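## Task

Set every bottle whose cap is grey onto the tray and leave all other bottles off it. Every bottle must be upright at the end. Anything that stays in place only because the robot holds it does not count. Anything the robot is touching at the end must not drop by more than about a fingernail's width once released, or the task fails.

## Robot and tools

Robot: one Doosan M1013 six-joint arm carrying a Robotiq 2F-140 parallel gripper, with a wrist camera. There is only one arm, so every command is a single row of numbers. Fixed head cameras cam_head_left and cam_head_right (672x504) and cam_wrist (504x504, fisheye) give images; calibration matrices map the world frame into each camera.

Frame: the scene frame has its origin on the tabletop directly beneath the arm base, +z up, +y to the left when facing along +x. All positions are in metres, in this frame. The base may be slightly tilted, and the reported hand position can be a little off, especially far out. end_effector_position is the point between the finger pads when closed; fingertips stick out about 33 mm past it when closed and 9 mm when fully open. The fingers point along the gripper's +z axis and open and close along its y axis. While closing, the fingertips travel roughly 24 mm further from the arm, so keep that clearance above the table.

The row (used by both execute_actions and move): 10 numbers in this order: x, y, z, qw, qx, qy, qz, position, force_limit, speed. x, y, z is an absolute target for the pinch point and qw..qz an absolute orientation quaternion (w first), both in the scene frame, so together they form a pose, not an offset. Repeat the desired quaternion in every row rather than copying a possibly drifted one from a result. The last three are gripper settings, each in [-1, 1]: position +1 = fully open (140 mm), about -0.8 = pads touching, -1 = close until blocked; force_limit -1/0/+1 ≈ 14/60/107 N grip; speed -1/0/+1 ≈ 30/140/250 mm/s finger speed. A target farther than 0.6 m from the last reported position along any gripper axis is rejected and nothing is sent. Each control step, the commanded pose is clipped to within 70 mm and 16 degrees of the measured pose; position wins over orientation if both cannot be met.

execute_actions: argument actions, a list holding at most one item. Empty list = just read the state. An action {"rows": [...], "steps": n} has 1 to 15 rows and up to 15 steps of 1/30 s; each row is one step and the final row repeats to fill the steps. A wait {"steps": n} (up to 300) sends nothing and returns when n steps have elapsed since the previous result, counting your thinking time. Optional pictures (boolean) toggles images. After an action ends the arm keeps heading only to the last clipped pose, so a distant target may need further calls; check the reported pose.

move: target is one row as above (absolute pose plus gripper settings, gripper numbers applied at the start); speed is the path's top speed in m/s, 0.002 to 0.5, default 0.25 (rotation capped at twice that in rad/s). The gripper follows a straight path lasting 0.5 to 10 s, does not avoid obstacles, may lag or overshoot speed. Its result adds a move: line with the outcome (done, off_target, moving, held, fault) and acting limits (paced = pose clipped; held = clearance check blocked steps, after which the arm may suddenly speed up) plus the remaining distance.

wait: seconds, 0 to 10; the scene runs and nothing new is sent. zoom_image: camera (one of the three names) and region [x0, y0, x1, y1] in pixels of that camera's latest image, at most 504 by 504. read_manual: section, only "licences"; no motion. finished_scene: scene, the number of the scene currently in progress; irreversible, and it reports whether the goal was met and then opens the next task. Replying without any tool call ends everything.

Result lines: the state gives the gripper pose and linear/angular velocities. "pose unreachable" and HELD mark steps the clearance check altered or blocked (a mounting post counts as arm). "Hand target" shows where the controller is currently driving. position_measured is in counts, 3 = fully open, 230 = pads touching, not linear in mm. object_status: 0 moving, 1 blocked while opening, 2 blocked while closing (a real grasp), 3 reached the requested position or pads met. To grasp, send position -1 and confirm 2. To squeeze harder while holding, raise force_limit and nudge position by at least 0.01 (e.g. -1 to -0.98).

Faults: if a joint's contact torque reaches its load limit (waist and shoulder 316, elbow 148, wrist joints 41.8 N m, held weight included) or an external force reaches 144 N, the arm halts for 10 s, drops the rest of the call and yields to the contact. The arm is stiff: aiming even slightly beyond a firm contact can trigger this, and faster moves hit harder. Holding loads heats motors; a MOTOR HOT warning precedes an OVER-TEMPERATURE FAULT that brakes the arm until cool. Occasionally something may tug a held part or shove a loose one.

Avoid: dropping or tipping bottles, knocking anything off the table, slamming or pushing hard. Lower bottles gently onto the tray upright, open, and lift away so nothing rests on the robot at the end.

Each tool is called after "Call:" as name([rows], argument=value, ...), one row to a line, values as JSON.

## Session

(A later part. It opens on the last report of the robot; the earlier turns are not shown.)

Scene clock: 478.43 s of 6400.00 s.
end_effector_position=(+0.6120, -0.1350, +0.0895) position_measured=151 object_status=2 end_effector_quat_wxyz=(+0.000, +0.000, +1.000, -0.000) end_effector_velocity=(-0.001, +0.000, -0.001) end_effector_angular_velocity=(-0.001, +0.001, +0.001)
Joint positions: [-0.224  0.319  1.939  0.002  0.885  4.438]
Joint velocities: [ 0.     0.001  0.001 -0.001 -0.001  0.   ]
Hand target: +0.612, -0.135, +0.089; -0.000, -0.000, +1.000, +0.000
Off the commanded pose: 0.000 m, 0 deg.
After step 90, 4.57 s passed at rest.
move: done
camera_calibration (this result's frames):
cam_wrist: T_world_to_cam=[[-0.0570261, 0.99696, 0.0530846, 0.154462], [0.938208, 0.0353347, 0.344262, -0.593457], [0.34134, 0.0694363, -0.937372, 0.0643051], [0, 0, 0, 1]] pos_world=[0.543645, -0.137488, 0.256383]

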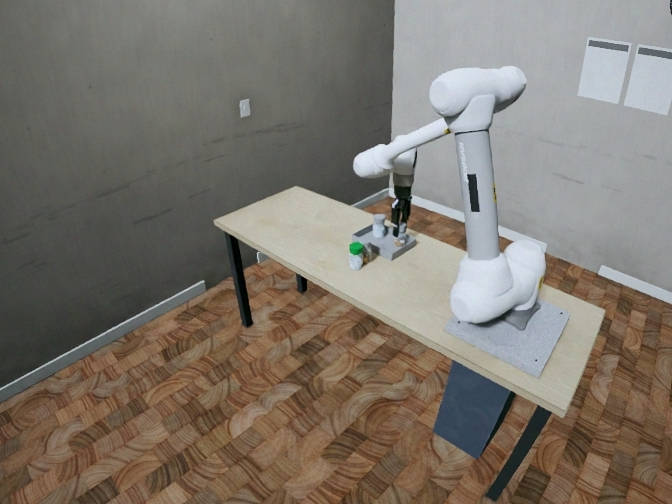

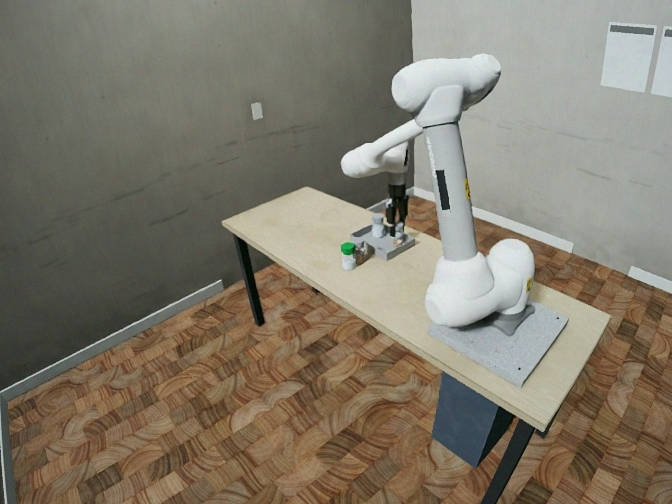

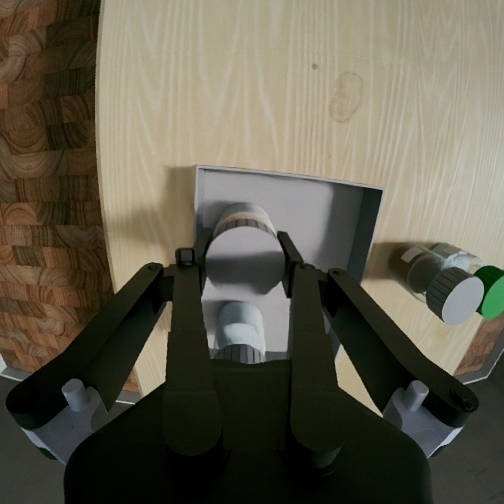

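Call:
move(target=[0.612, -0.135, 0.0885, 0, 0, 1, 0, -0.98, -0.7, -0.6], speed=0.004)

Call:
zoom_image(camera="cam_wrist", region=[180, 170, 320, 310])

Call:
move(target=[0.612, -0.135, 0.0885, 0, 0, 1, 0, 0.1, -0.7, -0.6], speed=0.01)

Call:
zoom_image(camera="cam_wrist", region=[180, 170, 320, 310])

Scene clock: 486.43 s of 6400.00 s.
end_effector_position=(+0.6120, -0.1350, +0.0885) position_measured=151 object_status=2 end_effector_quat_wxyz=(+0.000, -0.000, +1.000, -0.000) end_effector_velocity=(-0.000, +0.000, -0.000) end_effector_angular_velocity=(+0.000, -0.000, -0.001)
Joint positions: [-0.224  0.32   1.94   0.002  0.883  4.438]
Joint velocities: [-0.     0.     0.001  0.001 -0.001  0.001]
Hand target: +0.612, -0.135, +0.088; -0.000, -0.000, +1.000, +0.000
Off the commanded pose: 0.000 m, 0 deg.
After step 90, 4.30 s passed at rest.
move: done
camera_calibration (this result's frames):
cam_wrist: T_world_to_cam=[[-0.057041, 0.99696, 0.0530838, 0.154528], [0.938209, 0.0353492, 0.34426, -0.593111], [0.341337, 0.0694407, -0.937372, 0.0633492], [0, 0, 0, 1]] pos_world=[0.543653, -0.137491, 0.255363]

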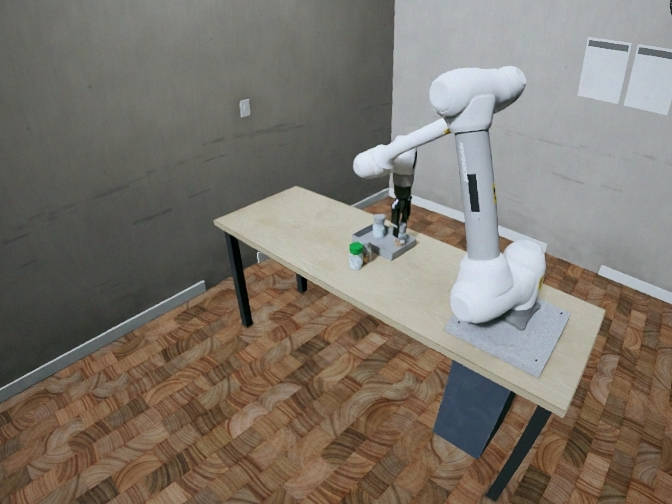

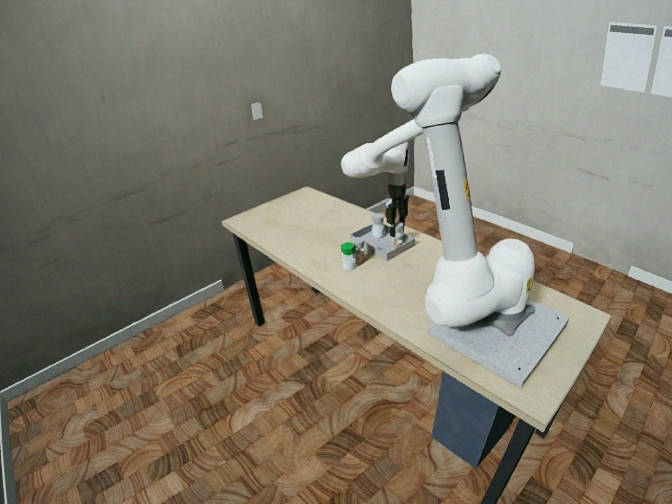

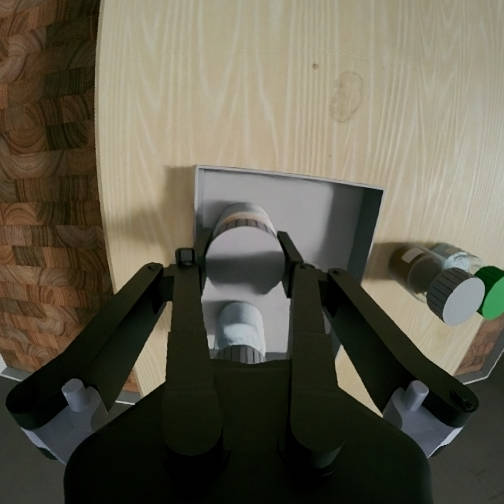

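Region (180, 170, 320, 310) of cam_wrist's 504x504 image, scaled by 3.600, with more detail than that image has.

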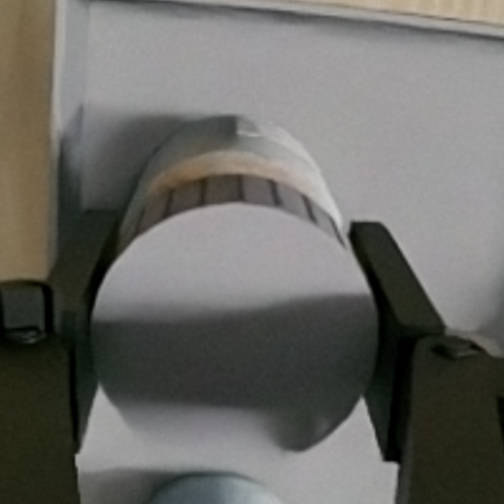

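Scene clock: 487.13 s of 6400.00 s.
end_effector_position=(+0.6120, -0.1350, +0.0885) position_measured=117 object_status=3 end_effector_quat_wxyz=(+0.000, -0.000, +1.000, +0.000) end_effector_velocity=(+0.000, +0.001, +0.000) end_effector_angular_velocity=(+0.001, -0.000, -0.001)
Joint positions: [-0.224  0.32   1.94   0.002  0.883  4.438]
Joint velocities: [ 0.001  0.    -0.001  0.001  0.001  0.001]
Hand target: +0.612, -0.135, +0.088; +0.000, -0.000, +1.000, +0.000
Off the commanded pose: 0.000 m, 0 deg.
move: done
camera_calibration (this result's frames):
cam_wrist: T_world_to_cam=[[-0.0570403, 0.996959, 0.0530871, 0.154525], [0.938209, 0.0353474, 0.34426, -0.593109], [0.341337, 0.0694435, -0.937372, 0.0633441], [0, 0, 0, 1]] pos_world=[0.543652, -0.137489, 0.255358]

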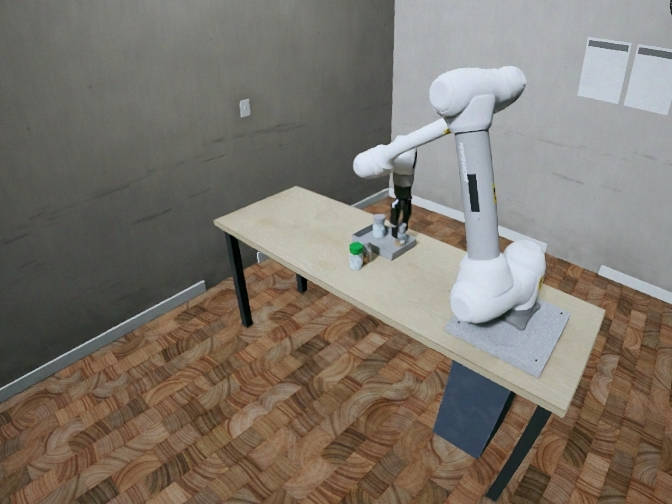

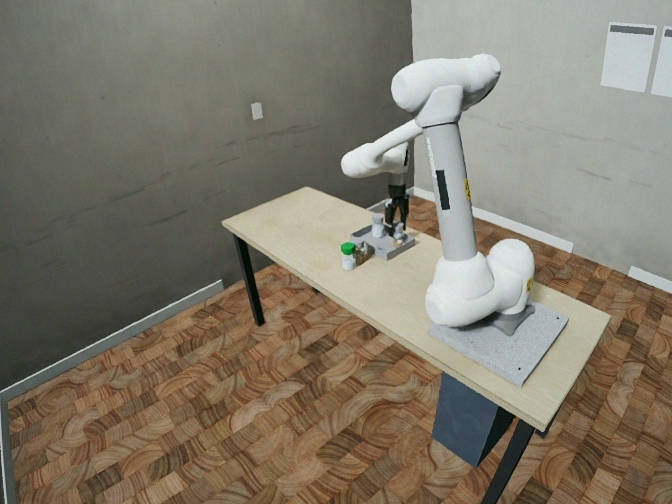

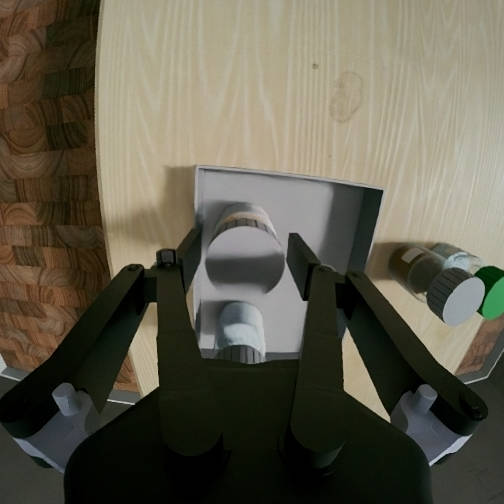

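Region (180, 170, 320, 310) of cam_wrist's 504x504 image, scaled by 3.600, with more detail than that image has.

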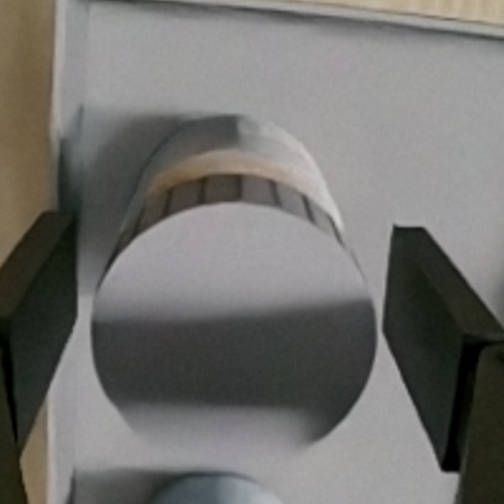

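Call:
move(target=[0.612, -0.135, 0.15, 0, 0, 1, 0, 0.1, 0, 0], speed=0.1)

Call:
move(target=[0.644, 0.074, 0.14, 0, -0.7071, 0.7071, 0, 0.1, 0, 0], speed=0.3)

Call:
zoom_image(camera="cam_wrist", region=[150, 130, 330, 290])

Scene clock: 525.93 s of 6400.00 s.
end_effector_position=(+0.6121, -0.1350, +0.1499) position_measured=117 object_status=3 end_effector_quat_wxyz=(-0.000, -0.000, +1.000, +0.000) end_effector_velocity=(-0.000, -0.000, +0.001) end_effector_angular_velocity=(+0.000, +0.001, -0.001)
Joint positions: [-0.224  0.258  1.89   0.002  0.995  4.438]
Joint velocities: [-0.    -0.001 -0.    -0.     0.002  0.   ]
Hand target: +0.612, -0.135, +0.150; +0.000, +0.000, +1.000, -0.000
Off the commanded pose: 0.000 m, 0 deg.
After step 90, 34.83 s passed at rest.
move: done
camera_calibration (this result's frames):
cam_wrist: T_world_to_cam=[[-0.0570841, 0.996957, 0.0530871, 0.151292], [0.938215, 0.0353903, 0.344237, -0.614325], [0.341311, 0.0694576, -0.937381, 0.120924], [0, 0, 0, 1]] pos_world=[0.543733, -0.137489, 0.316794]

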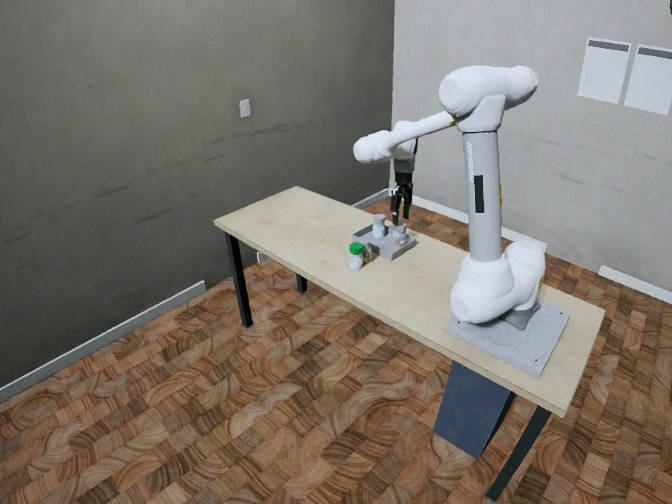

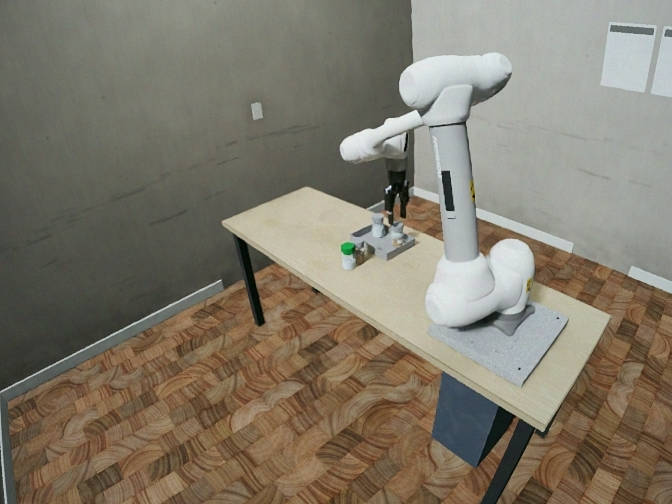

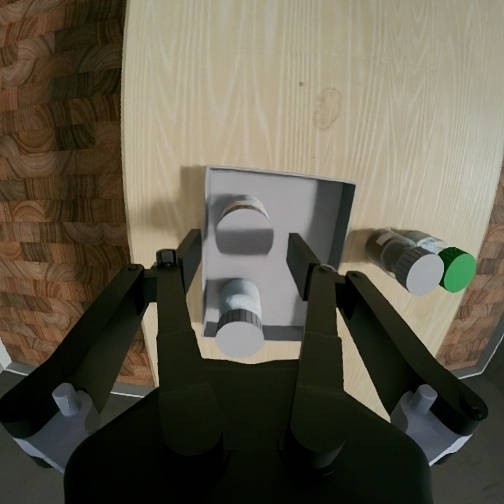

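Scene clock: 529.00 s of 6400.00 s.
end_effector_position=(+0.6440, +0.0741, +0.1400) position_measured=117 object_status=3 end_effector_quat_wxyz=(+0.000, +0.707, -0.707, +0.000) end_effector_velocity=(+0.000, +0.000, +0.000) end_effector_angular_velocity=(-0.001, -0.001, +0.003)
Joint positions: [0.109 0.297 1.858 0.002 0.988 3.201]
Joint velocities: [ 0.001  0.    -0.    -0.001 -0.001 -0.002]
Hand target: +0.644, +0.074, +0.140; +0.000, +0.707, -0.707, +0.000
Off the commanded pose: 0.000 m, 0 deg.
move: done
camera_calibration (this result's frames):
cam_wrist: T_world_to_cam=[[-0.996971, -0.0568222, 0.0531054, 0.628505], [-0.0351497, 0.938284, 0.344074, -0.0882548], [-0.069379, 0.341165, -0.93744, 0.33053], [0, 0, 0, 1]] pos_world=[0.646431, 0.00575601, 0.306841]

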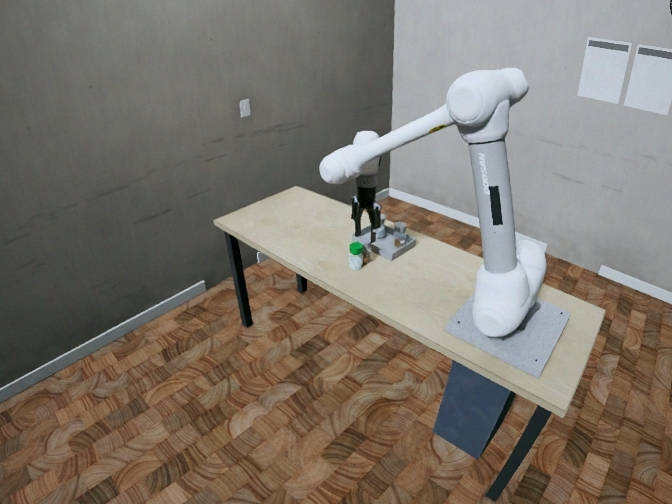

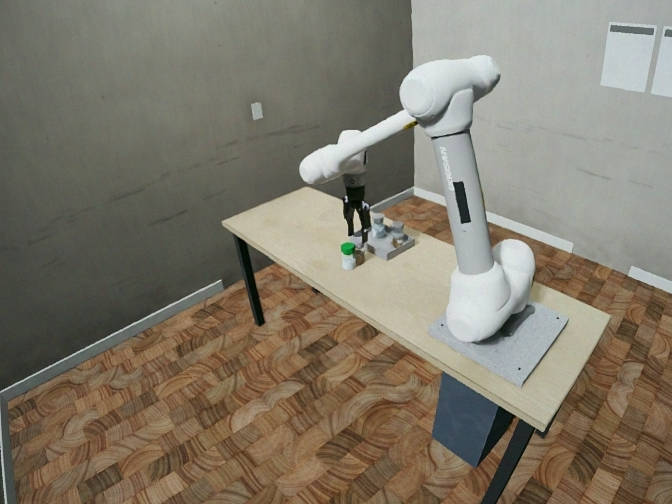

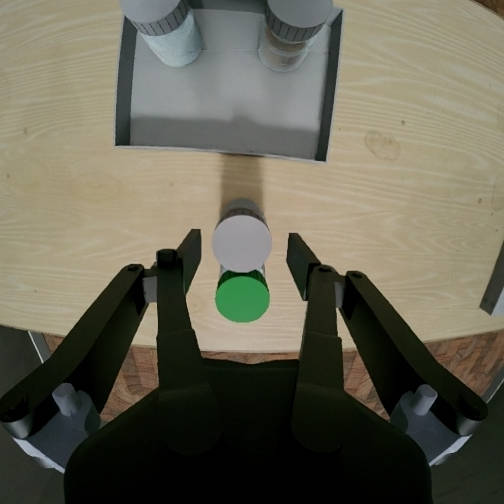

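Region (150, 130, 330, 290) of cam_wrist's 504x504 image, scaled by 2.800, with more detail than that image has.

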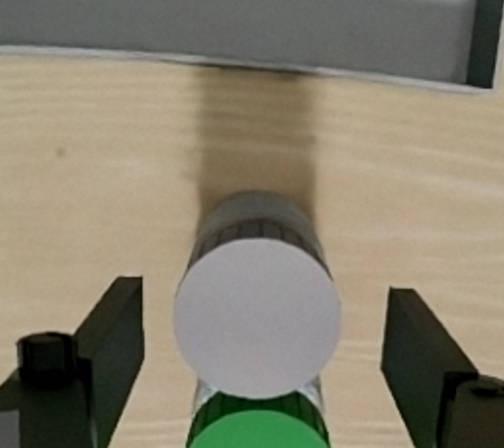

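Call:
move(target=[0.6461, 0.074, 0.085, 0, -0.7071, 0.7071, 0, 0.1, 0, 0], speed=0.06)

Call:
move(target=[0.6461, 0.074, 0.085, 0, -0.7071, 0.7071, 0, -1, 0, -0.6], speed=0.05)

Scene clock: 537.60 s of 6400.00 s.
end_effector_position=(+0.6460, +0.0740, +0.0851) position_measured=117 object_status=3 end_effector_quat_wxyz=(-0.000, +0.707, -0.707, +0.000) end_effector_velocity=(+0.001, -0.000, -0.001) end_effector_angular_velocity=(-0.000, -0.000, +0.000)
Joint positions: [0.109 0.354 1.897 0.002 0.892 3.2  ]
Joint velocities: [-0.     0.002 -0.    -0.    -0.002 -0.   ]
Hand target: +0.646, +0.074, +0.085; -0.000, +0.707, -0.707, -0.000
Off the commanded pose: 0.000 m, 0 deg.
After step 90, 4.37 s passed at rest.
move: done
camera_calibration (this result's frames):
cam_wrist: T_world_to_cam=[[-0.99696, -0.0570453, 0.0530656, 0.633501], [-0.0353592, 0.938207, 0.344263, -0.0691015], [-0.0694251, 0.34134, -0.937373, 0.279238], [0, 0, 0, 1]] pos_world=[0.648518, 0.00565486, 0.251922]

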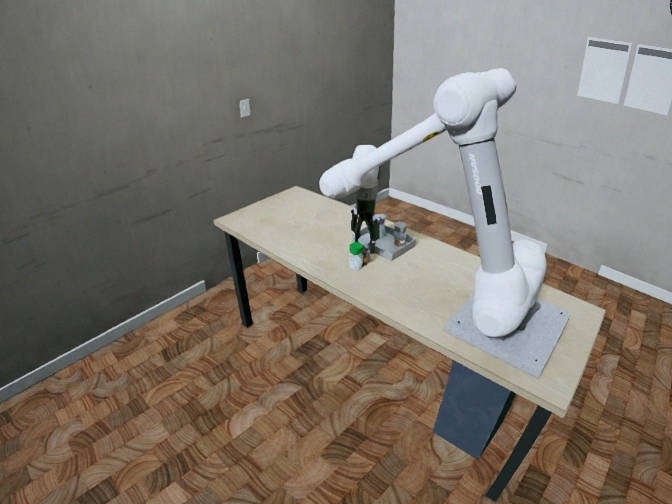

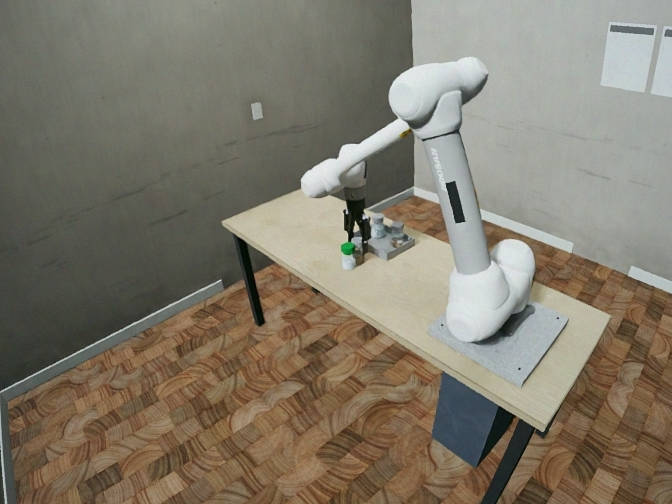

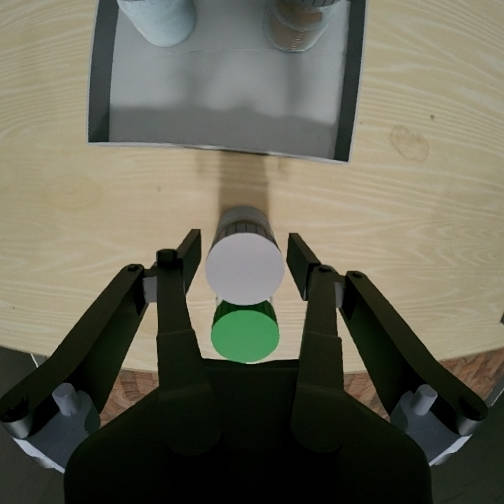

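Scene clock: 538.30 s of 6400.00 s.
end_effector_position=(+0.6461, +0.0740, +0.0850) position_measured=151 object_status=2 end_effector_quat_wxyz=(-0.000, +0.707, -0.707, +0.000) end_effector_velocity=(+0.000, +0.000, -0.000) end_effector_angular_velocity=(+0.001, +0.000, -0.001)
Joint positions: [0.109 0.354 1.897 0.002 0.892 3.2  ]
Joint velocities: [-0.     0.    -0.     0.001  0.     0.001]
Hand target: +0.646, +0.074, +0.085; -0.000, +0.707, -0.707, +0.000
Off the commanded pose: 0.000 m, 0 deg.
move: done
camera_calibration (this result's frames):
cam_wrist: T_world_to_cam=[[-0.996962, -0.0570327, 0.0530558, 0.633569], [-0.0353504, 0.938206, 0.344268, -0.0690895], [-0.0694118, 0.341346, -0.937371, 0.279191], [0, 0, 0, 1]] pos_world=[0.648581, 0.00565344, 0.251877]

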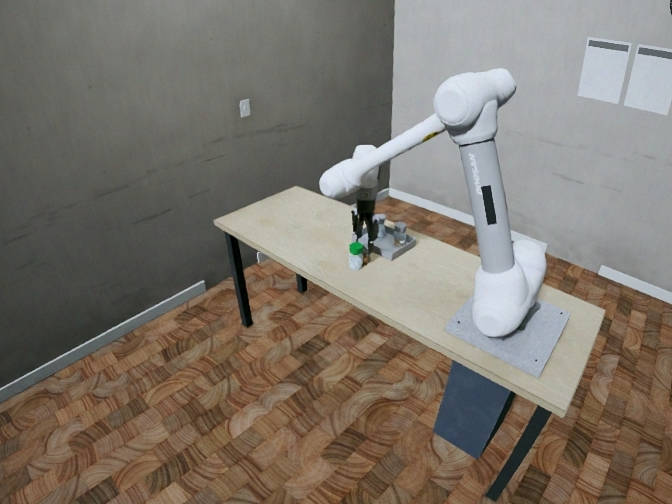

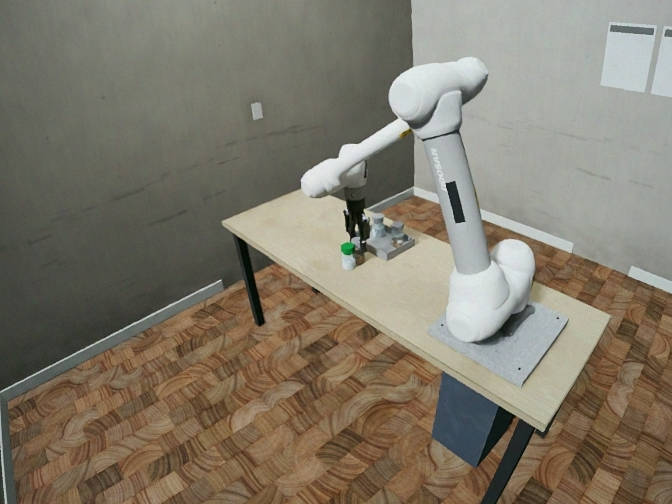

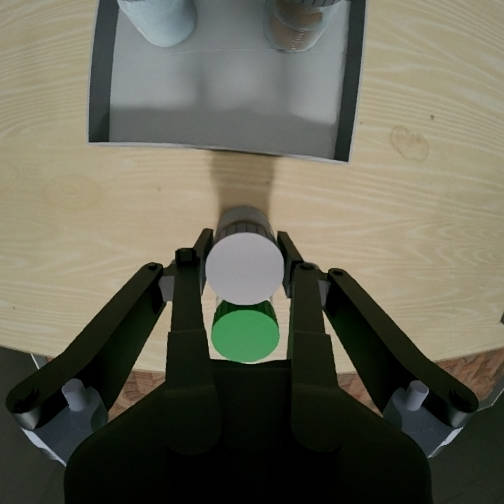

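Call:
move(target=[0.6461, 0.068, 0.15, 0, -0.7071, 0.7071, 0, -1, 0, -0.6], speed=0.1)

Call:
move(target=[0.67, -0.061, 0.15, 0, -0.7071, 0.7071, 0, -1, 0, -0.6], speed=0.13)

Call:
move(target=[0.67, -0.061, 0.095, 0, -0.7071, 0.7071, 0, -1, 0, -0.6], speed=0.07)

Call:
zoom_image(camera="cam_wrist", region=[180, 170, 320, 310])

Scene clock: 550.47 s of 6400.00 s.
end_effector_position=(+0.6462, +0.0680, +0.1499) position_measured=151 object_status=2 end_effector_quat_wxyz=(+0.000, +0.707, -0.707, -0.000) end_effector_velocity=(+0.000, +0.000, +0.001) end_effector_angular_velocity=(+0.000, -0.001, -0.001)
Joint positions: [0.099 0.29  1.846 0.002 1.007 3.191]
Joint velocities: [-0.    -0.001 -0.001  0.     0.001  0.001]
Hand target: +0.646, +0.068, +0.150; -0.000, +0.707, -0.707, -0.000
Off the commanded pose: 0.000 m, 0 deg.
After step 90, 8.17 s passed at rest.
move: done
camera_calibration (this result's frames):
cam_wrist: T_world_to_cam=[[-0.996958, -0.0570428, 0.0531095, 0.629855], [-0.0353423, 0.93821, 0.344256, -0.0858118], [-0.0694653, 0.341332, -0.937372, 0.342129], [0, 0, 0, 1]] pos_world=[0.648673, -0.000341467, 0.316792]

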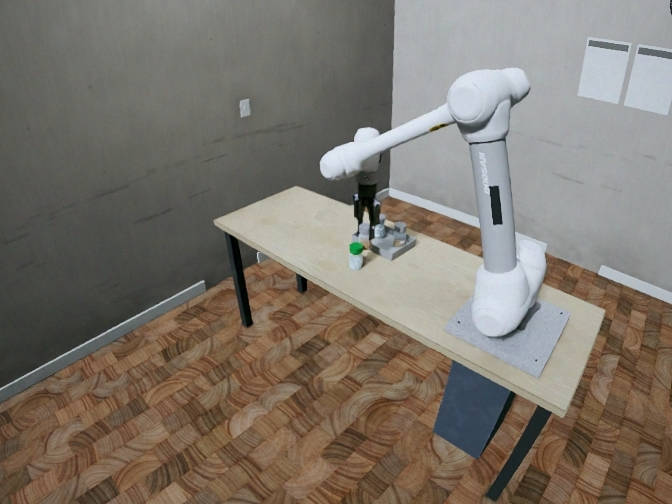

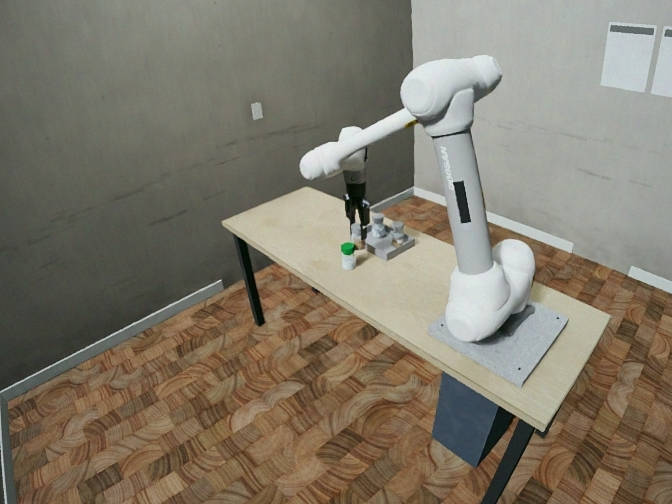

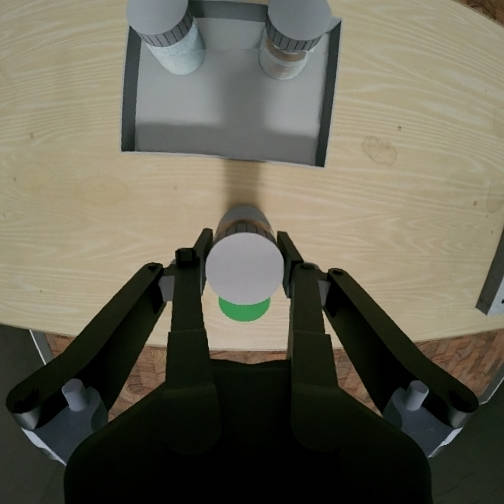

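Scene clock: 551.83 s of 6400.00 s.
end_effector_position=(+0.6700, -0.0610, +0.1500) position_measured=151 object_status=2 end_effector_quat_wxyz=(-0.000, +0.707, -0.707, -0.000) end_effector_velocity=(-0.000, -0.001, -0.000) end_effector_angular_velocity=(+0.001, +0.001, +0.001)
Joint positions: [-0.094  0.323  1.801  0.002  1.02   2.997]
Joint velocities: [-0.001  0.001 -0.     0.001  0.    -0.002]
Hand target: +0.670, -0.061, +0.150; -0.000, +0.707, -0.707, -0.000
Off the commanded pose: 0.000 m, 0 deg.
move: done
camera_calibration (this result's frames):
cam_wrist: T_world_to_cam=[[-0.996958, -0.0570752, 0.0530753, 0.646252], [-0.0353793, 0.938182, 0.344329, 0.0360421], [-0.069447, 0.341404, -0.937348, 0.387832], [0, 0, 0, 1]] pos_world=[0.672495, -0.129336, 0.316823]

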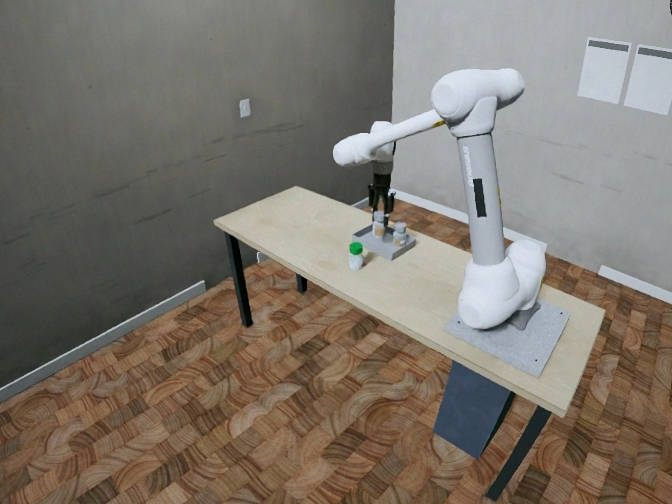

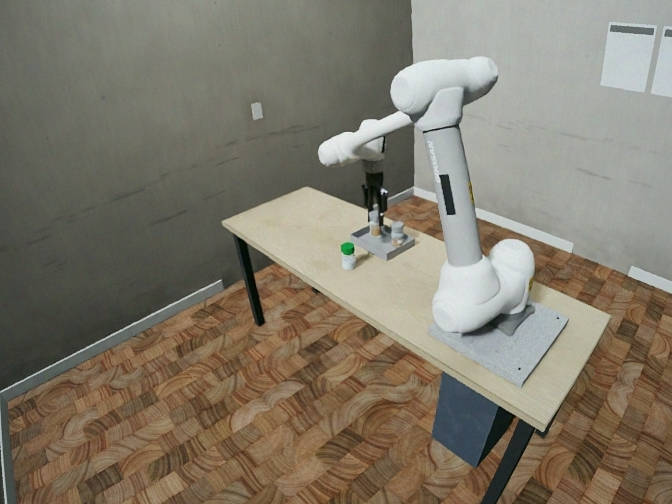

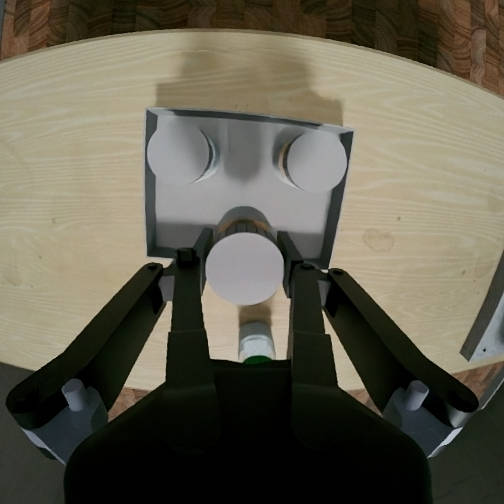

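Scene clock: 552.97 s of 6400.00 s.
end_effector_position=(+0.6699, -0.0610, +0.0950) position_measured=151 object_status=2 end_effector_quat_wxyz=(-0.000, +0.707, -0.707, +0.000) end_effector_velocity=(-0.001, +0.001, -0.001) end_effector_angular_velocity=(+0.001, +0.002, -0.001)
Joint positions: [-0.094  0.374  1.845  0.002  0.924  2.997]
Joint velocities: [0.    0.001 0.001 0.001 0.    0.001]
Hand target: +0.670, -0.061, +0.095; +0.000, +0.707, -0.707, -0.000
Off the commanded pose: 0.000 m, 0 deg.
move: done
camera_calibration (this result's frames):
cam_wrist: T_world_to_cam=[[-0.99696, -0.0570406, 0.0530674, 0.649101], [-0.0353548, 0.93821, 0.344255, 0.0549603], [-0.0694249, 0.341332, -0.937375, 0.336334], [0, 0, 0, 1]] pos_world=[0.672421, -0.129341, 0.261905]

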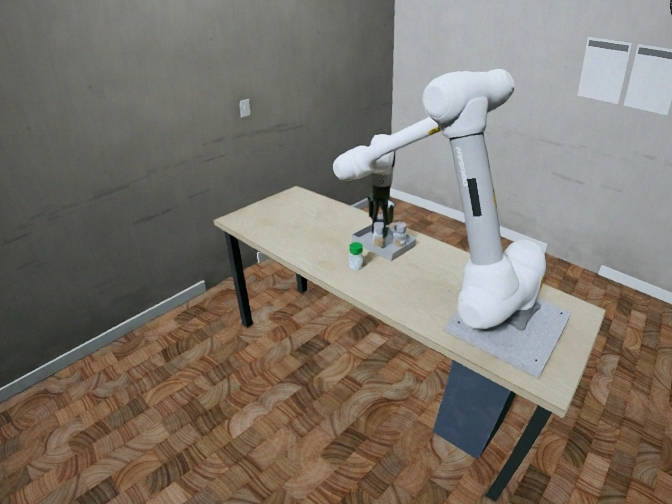

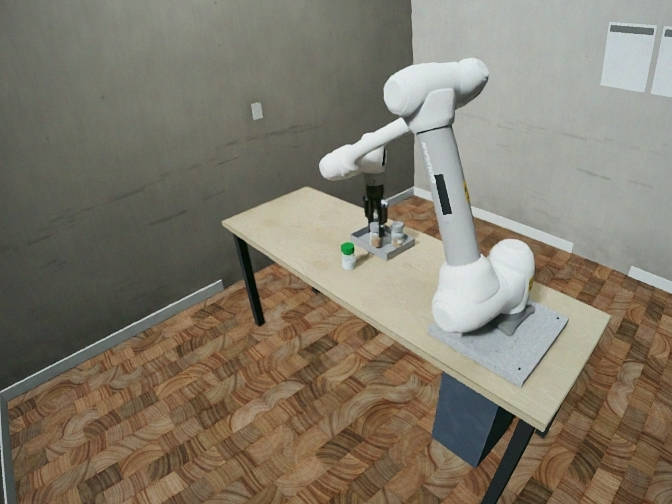

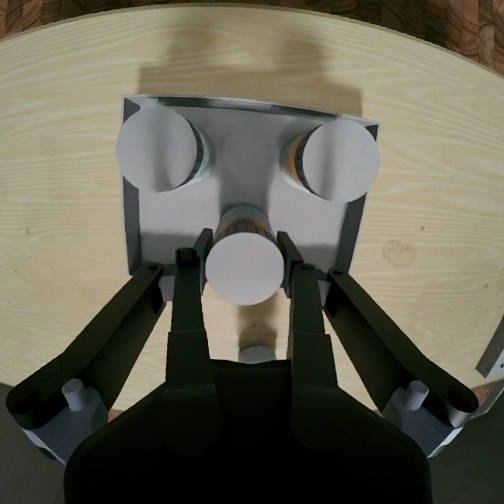

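Region (180, 170, 320, 310) of cam_wrist's 504x504 image, scaled by 3.600, with more detail than that image has.

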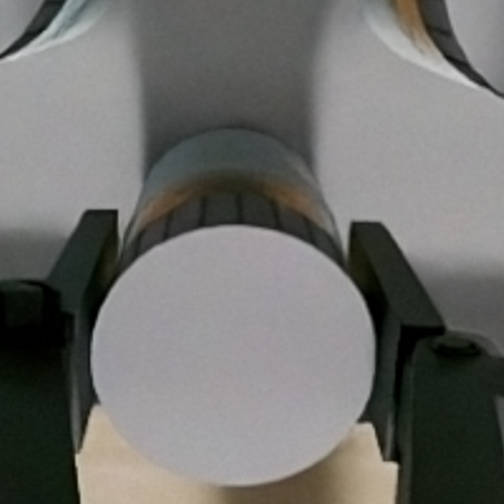

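Call:
move(target=[0.67, -0.061, 0.0887, 0, -0.7071, 0.7071, 0, -0.98, -0.7, -0.6], speed=0.008)

Call:
zoom_image(camera="cam_wrist", region=[180, 170, 320, 310])

Call:
move(target=[0.67, -0.061, 0.0887, 0, -0.7071, 0.7071, 0, 0.1, -0.7, -0.6], speed=0.01)

Call:
zoom_image(camera="cam_wrist", region=[180, 170, 320, 310])

Call:
move(target=[0.67, -0.061, 0.2, 0, -0.7071, 0.7071, 0, 0.1, 0, 0], speed=0.1)

Call:
zoom_image(camera="cam_head_left", region=[325, 190, 435, 280])

Scene clock: 565.80 s of 6400.00 s.
end_effector_position=(+0.6700, -0.0610, +0.0887) position_measured=151 object_status=2 end_effector_quat_wxyz=(-0.000, +0.707, -0.707, +0.000) end_effector_velocity=(+0.001, +0.000, -0.000) end_effector_angular_velocity=(-0.000, -0.002, -0.001)
Joint positions: [-0.094  0.381  1.849  0.002  0.913  2.997]
Joint velocities: [ 0.     0.001 -0.001 -0.    -0.001  0.001]
Hand target: +0.670, -0.061, +0.089; +0.000, +0.707, -0.707, -0.000
Off the commanded pose: 0.000 m, 0 deg.
After step 90, 8.83 s passed at rest.
move: done
camera_calibration (this result's frames):
cam_wrist: T_world_to_cam=[[-0.99696, -0.0570297, 0.0530827, 0.649494], [-0.0353391, 0.93821, 0.344258, 0.0571306], [-0.0694356, 0.341336, -0.937373, 0.330422], [0, 0, 0, 1]] pos_world=[0.672482, -0.129345, 0.255584]

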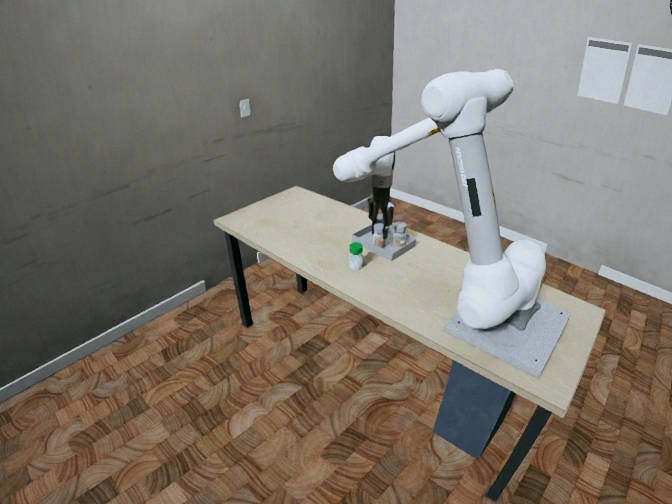

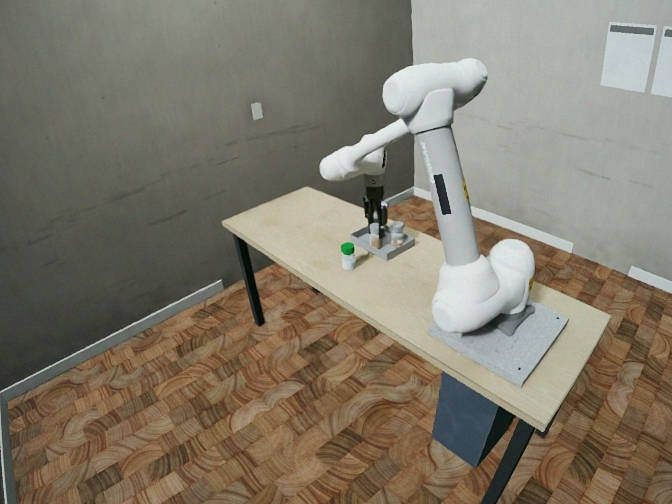

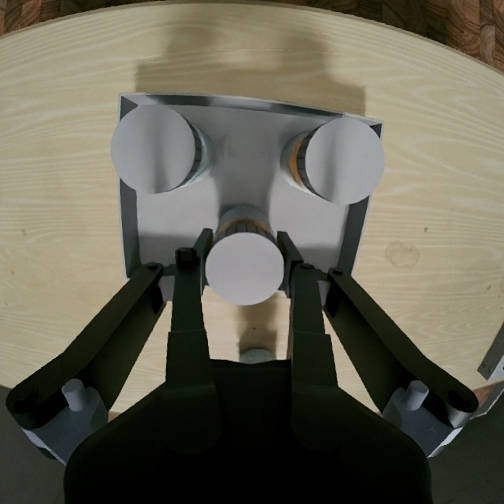

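Region (180, 170, 320, 310) of cam_wrist's 504x504 image, scaled by 3.600, with more detail than that image has.

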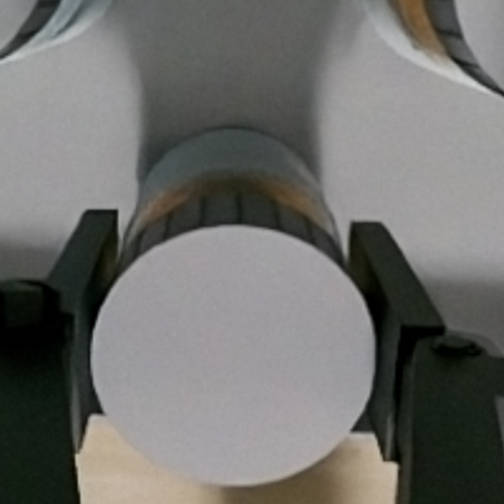

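Scene clock: 566.50 s of 6400.00 s.
end_effector_position=(+0.6700, -0.0610, +0.0887) position_measured=117 object_status=3 end_effector_quat_wxyz=(+0.000, +0.707, -0.707, -0.000) end_effector_velocity=(+0.001, +0.000, +0.001) end_effector_angular_velocity=(-0.000, -0.001, +0.001)
Joint positions: [-0.094  0.381  1.849  0.002  0.913  2.997]
Joint velocities: [ 0.001  0.    -0.001  0.     0.    -0.   ]
Hand target: +0.670, -0.061, +0.089; +0.000, +0.707, -0.707, +0.000
Off the commanded pose: 0.000 m, 0 deg.
move: done
camera_calibration (this result's frames):
cam_wrist: T_world_to_cam=[[-0.99696, -0.0570285, 0.0530927, 0.649497], [-0.0353341, 0.938208, 0.344264, 0.0571354], [-0.0694449, 0.341341, -0.937371, 0.330398], [0, 0, 0, 1]] pos_world=[0.672486, -0.129344, 0.255553]

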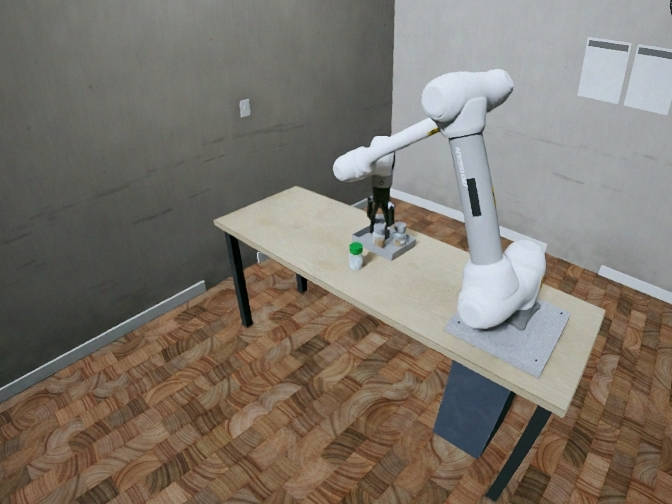

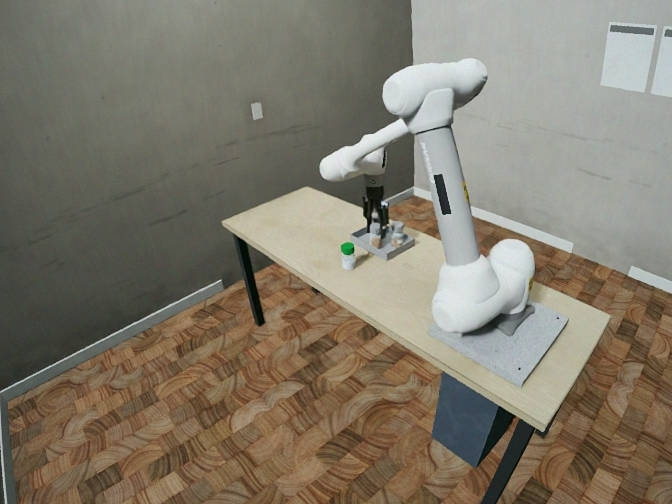

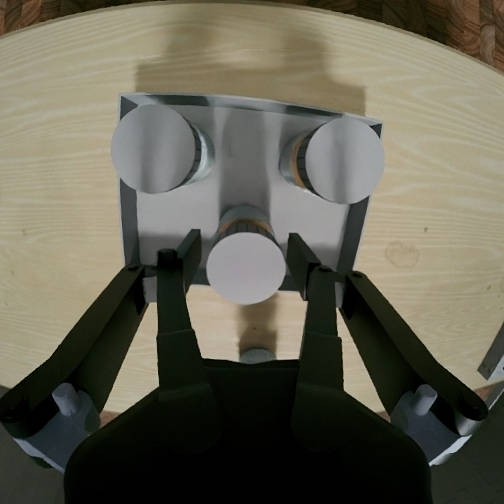

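Region (180, 170, 320, 310) of cam_wrist's 504x504 image, scaled by 3.600, with more detail than that image has.

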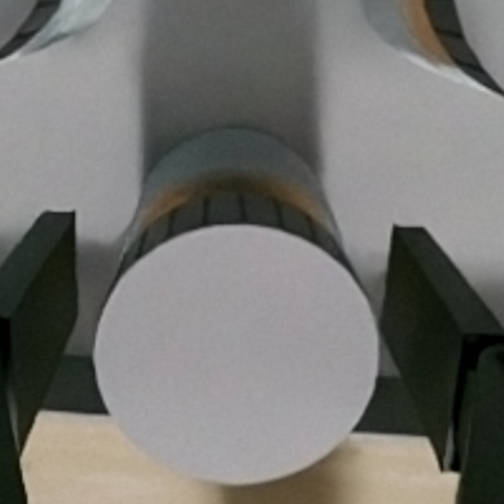

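Scene clock: 567.97 s of 6400.00 s.
end_effector_position=(+0.6701, -0.0610, +0.1999) position_measured=117 object_status=3 end_effector_quat_wxyz=(+0.000, +0.707, -0.707, -0.000) end_effector_velocity=(+0.001, +0.001, +0.002) end_effector_angular_velocity=(+0.001, -0.001, -0.000)
Joint positions: [-0.095  0.283  1.753  0.002  1.107  2.997]
Joint velocities: [ 0.001 -0.001 -0.002  0.002  0.002  0.001]
Hand target: +0.670, -0.061, +0.200; +0.000, +0.707, -0.707, +0.000
Off the commanded pose: 0.000 m, 0 deg.
move: done
camera_calibration (this result's frames):
cam_wrist: T_world_to_cam=[[-0.996958, -0.0570406, 0.0531083, 0.643727], [-0.0353405, 0.938209, 0.344259, 0.0188724], [-0.0694634, 0.341335, -0.937371, 0.434703], [0, 0, 0, 1]] pos_world=[0.672632, -0.129367, 0.366794]

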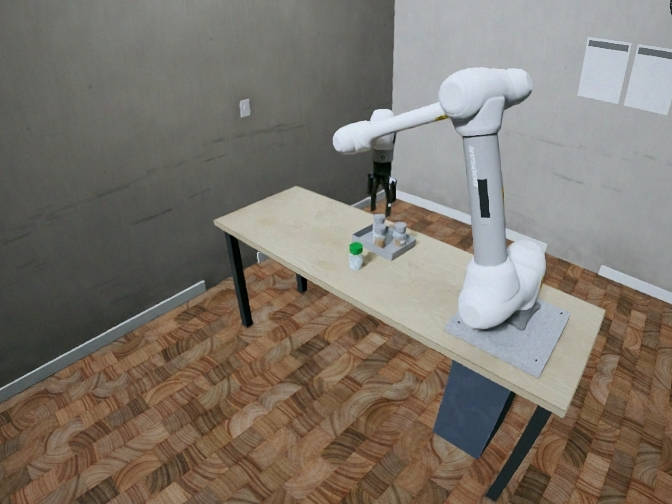

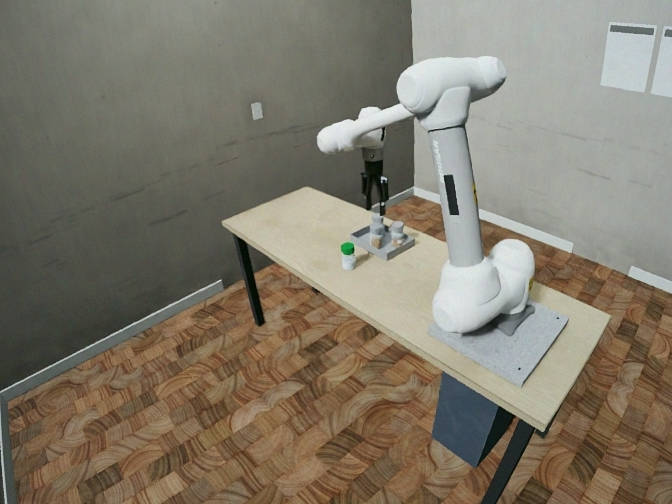

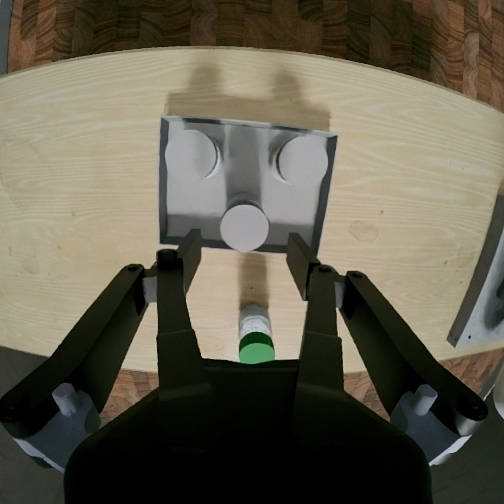

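Region (325, 190, 435, 280) of cam_head_left's 672x504 image, scaled by 4.582, with more detail than that image has; it fills the top 412 rows of this view, and the rest is white.

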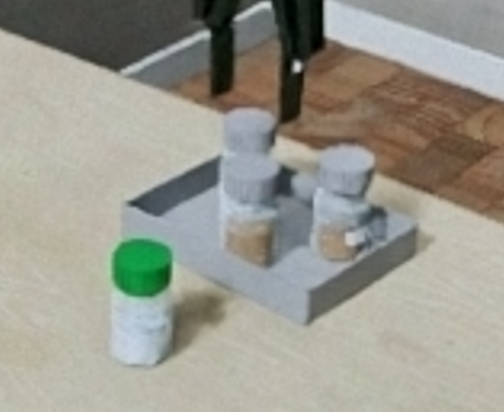

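All three grey-capped bottles stand on the tray, and the green one is still standing on the table.

Call:
finished_scene(scene=1)

The scene is finished: the task was done.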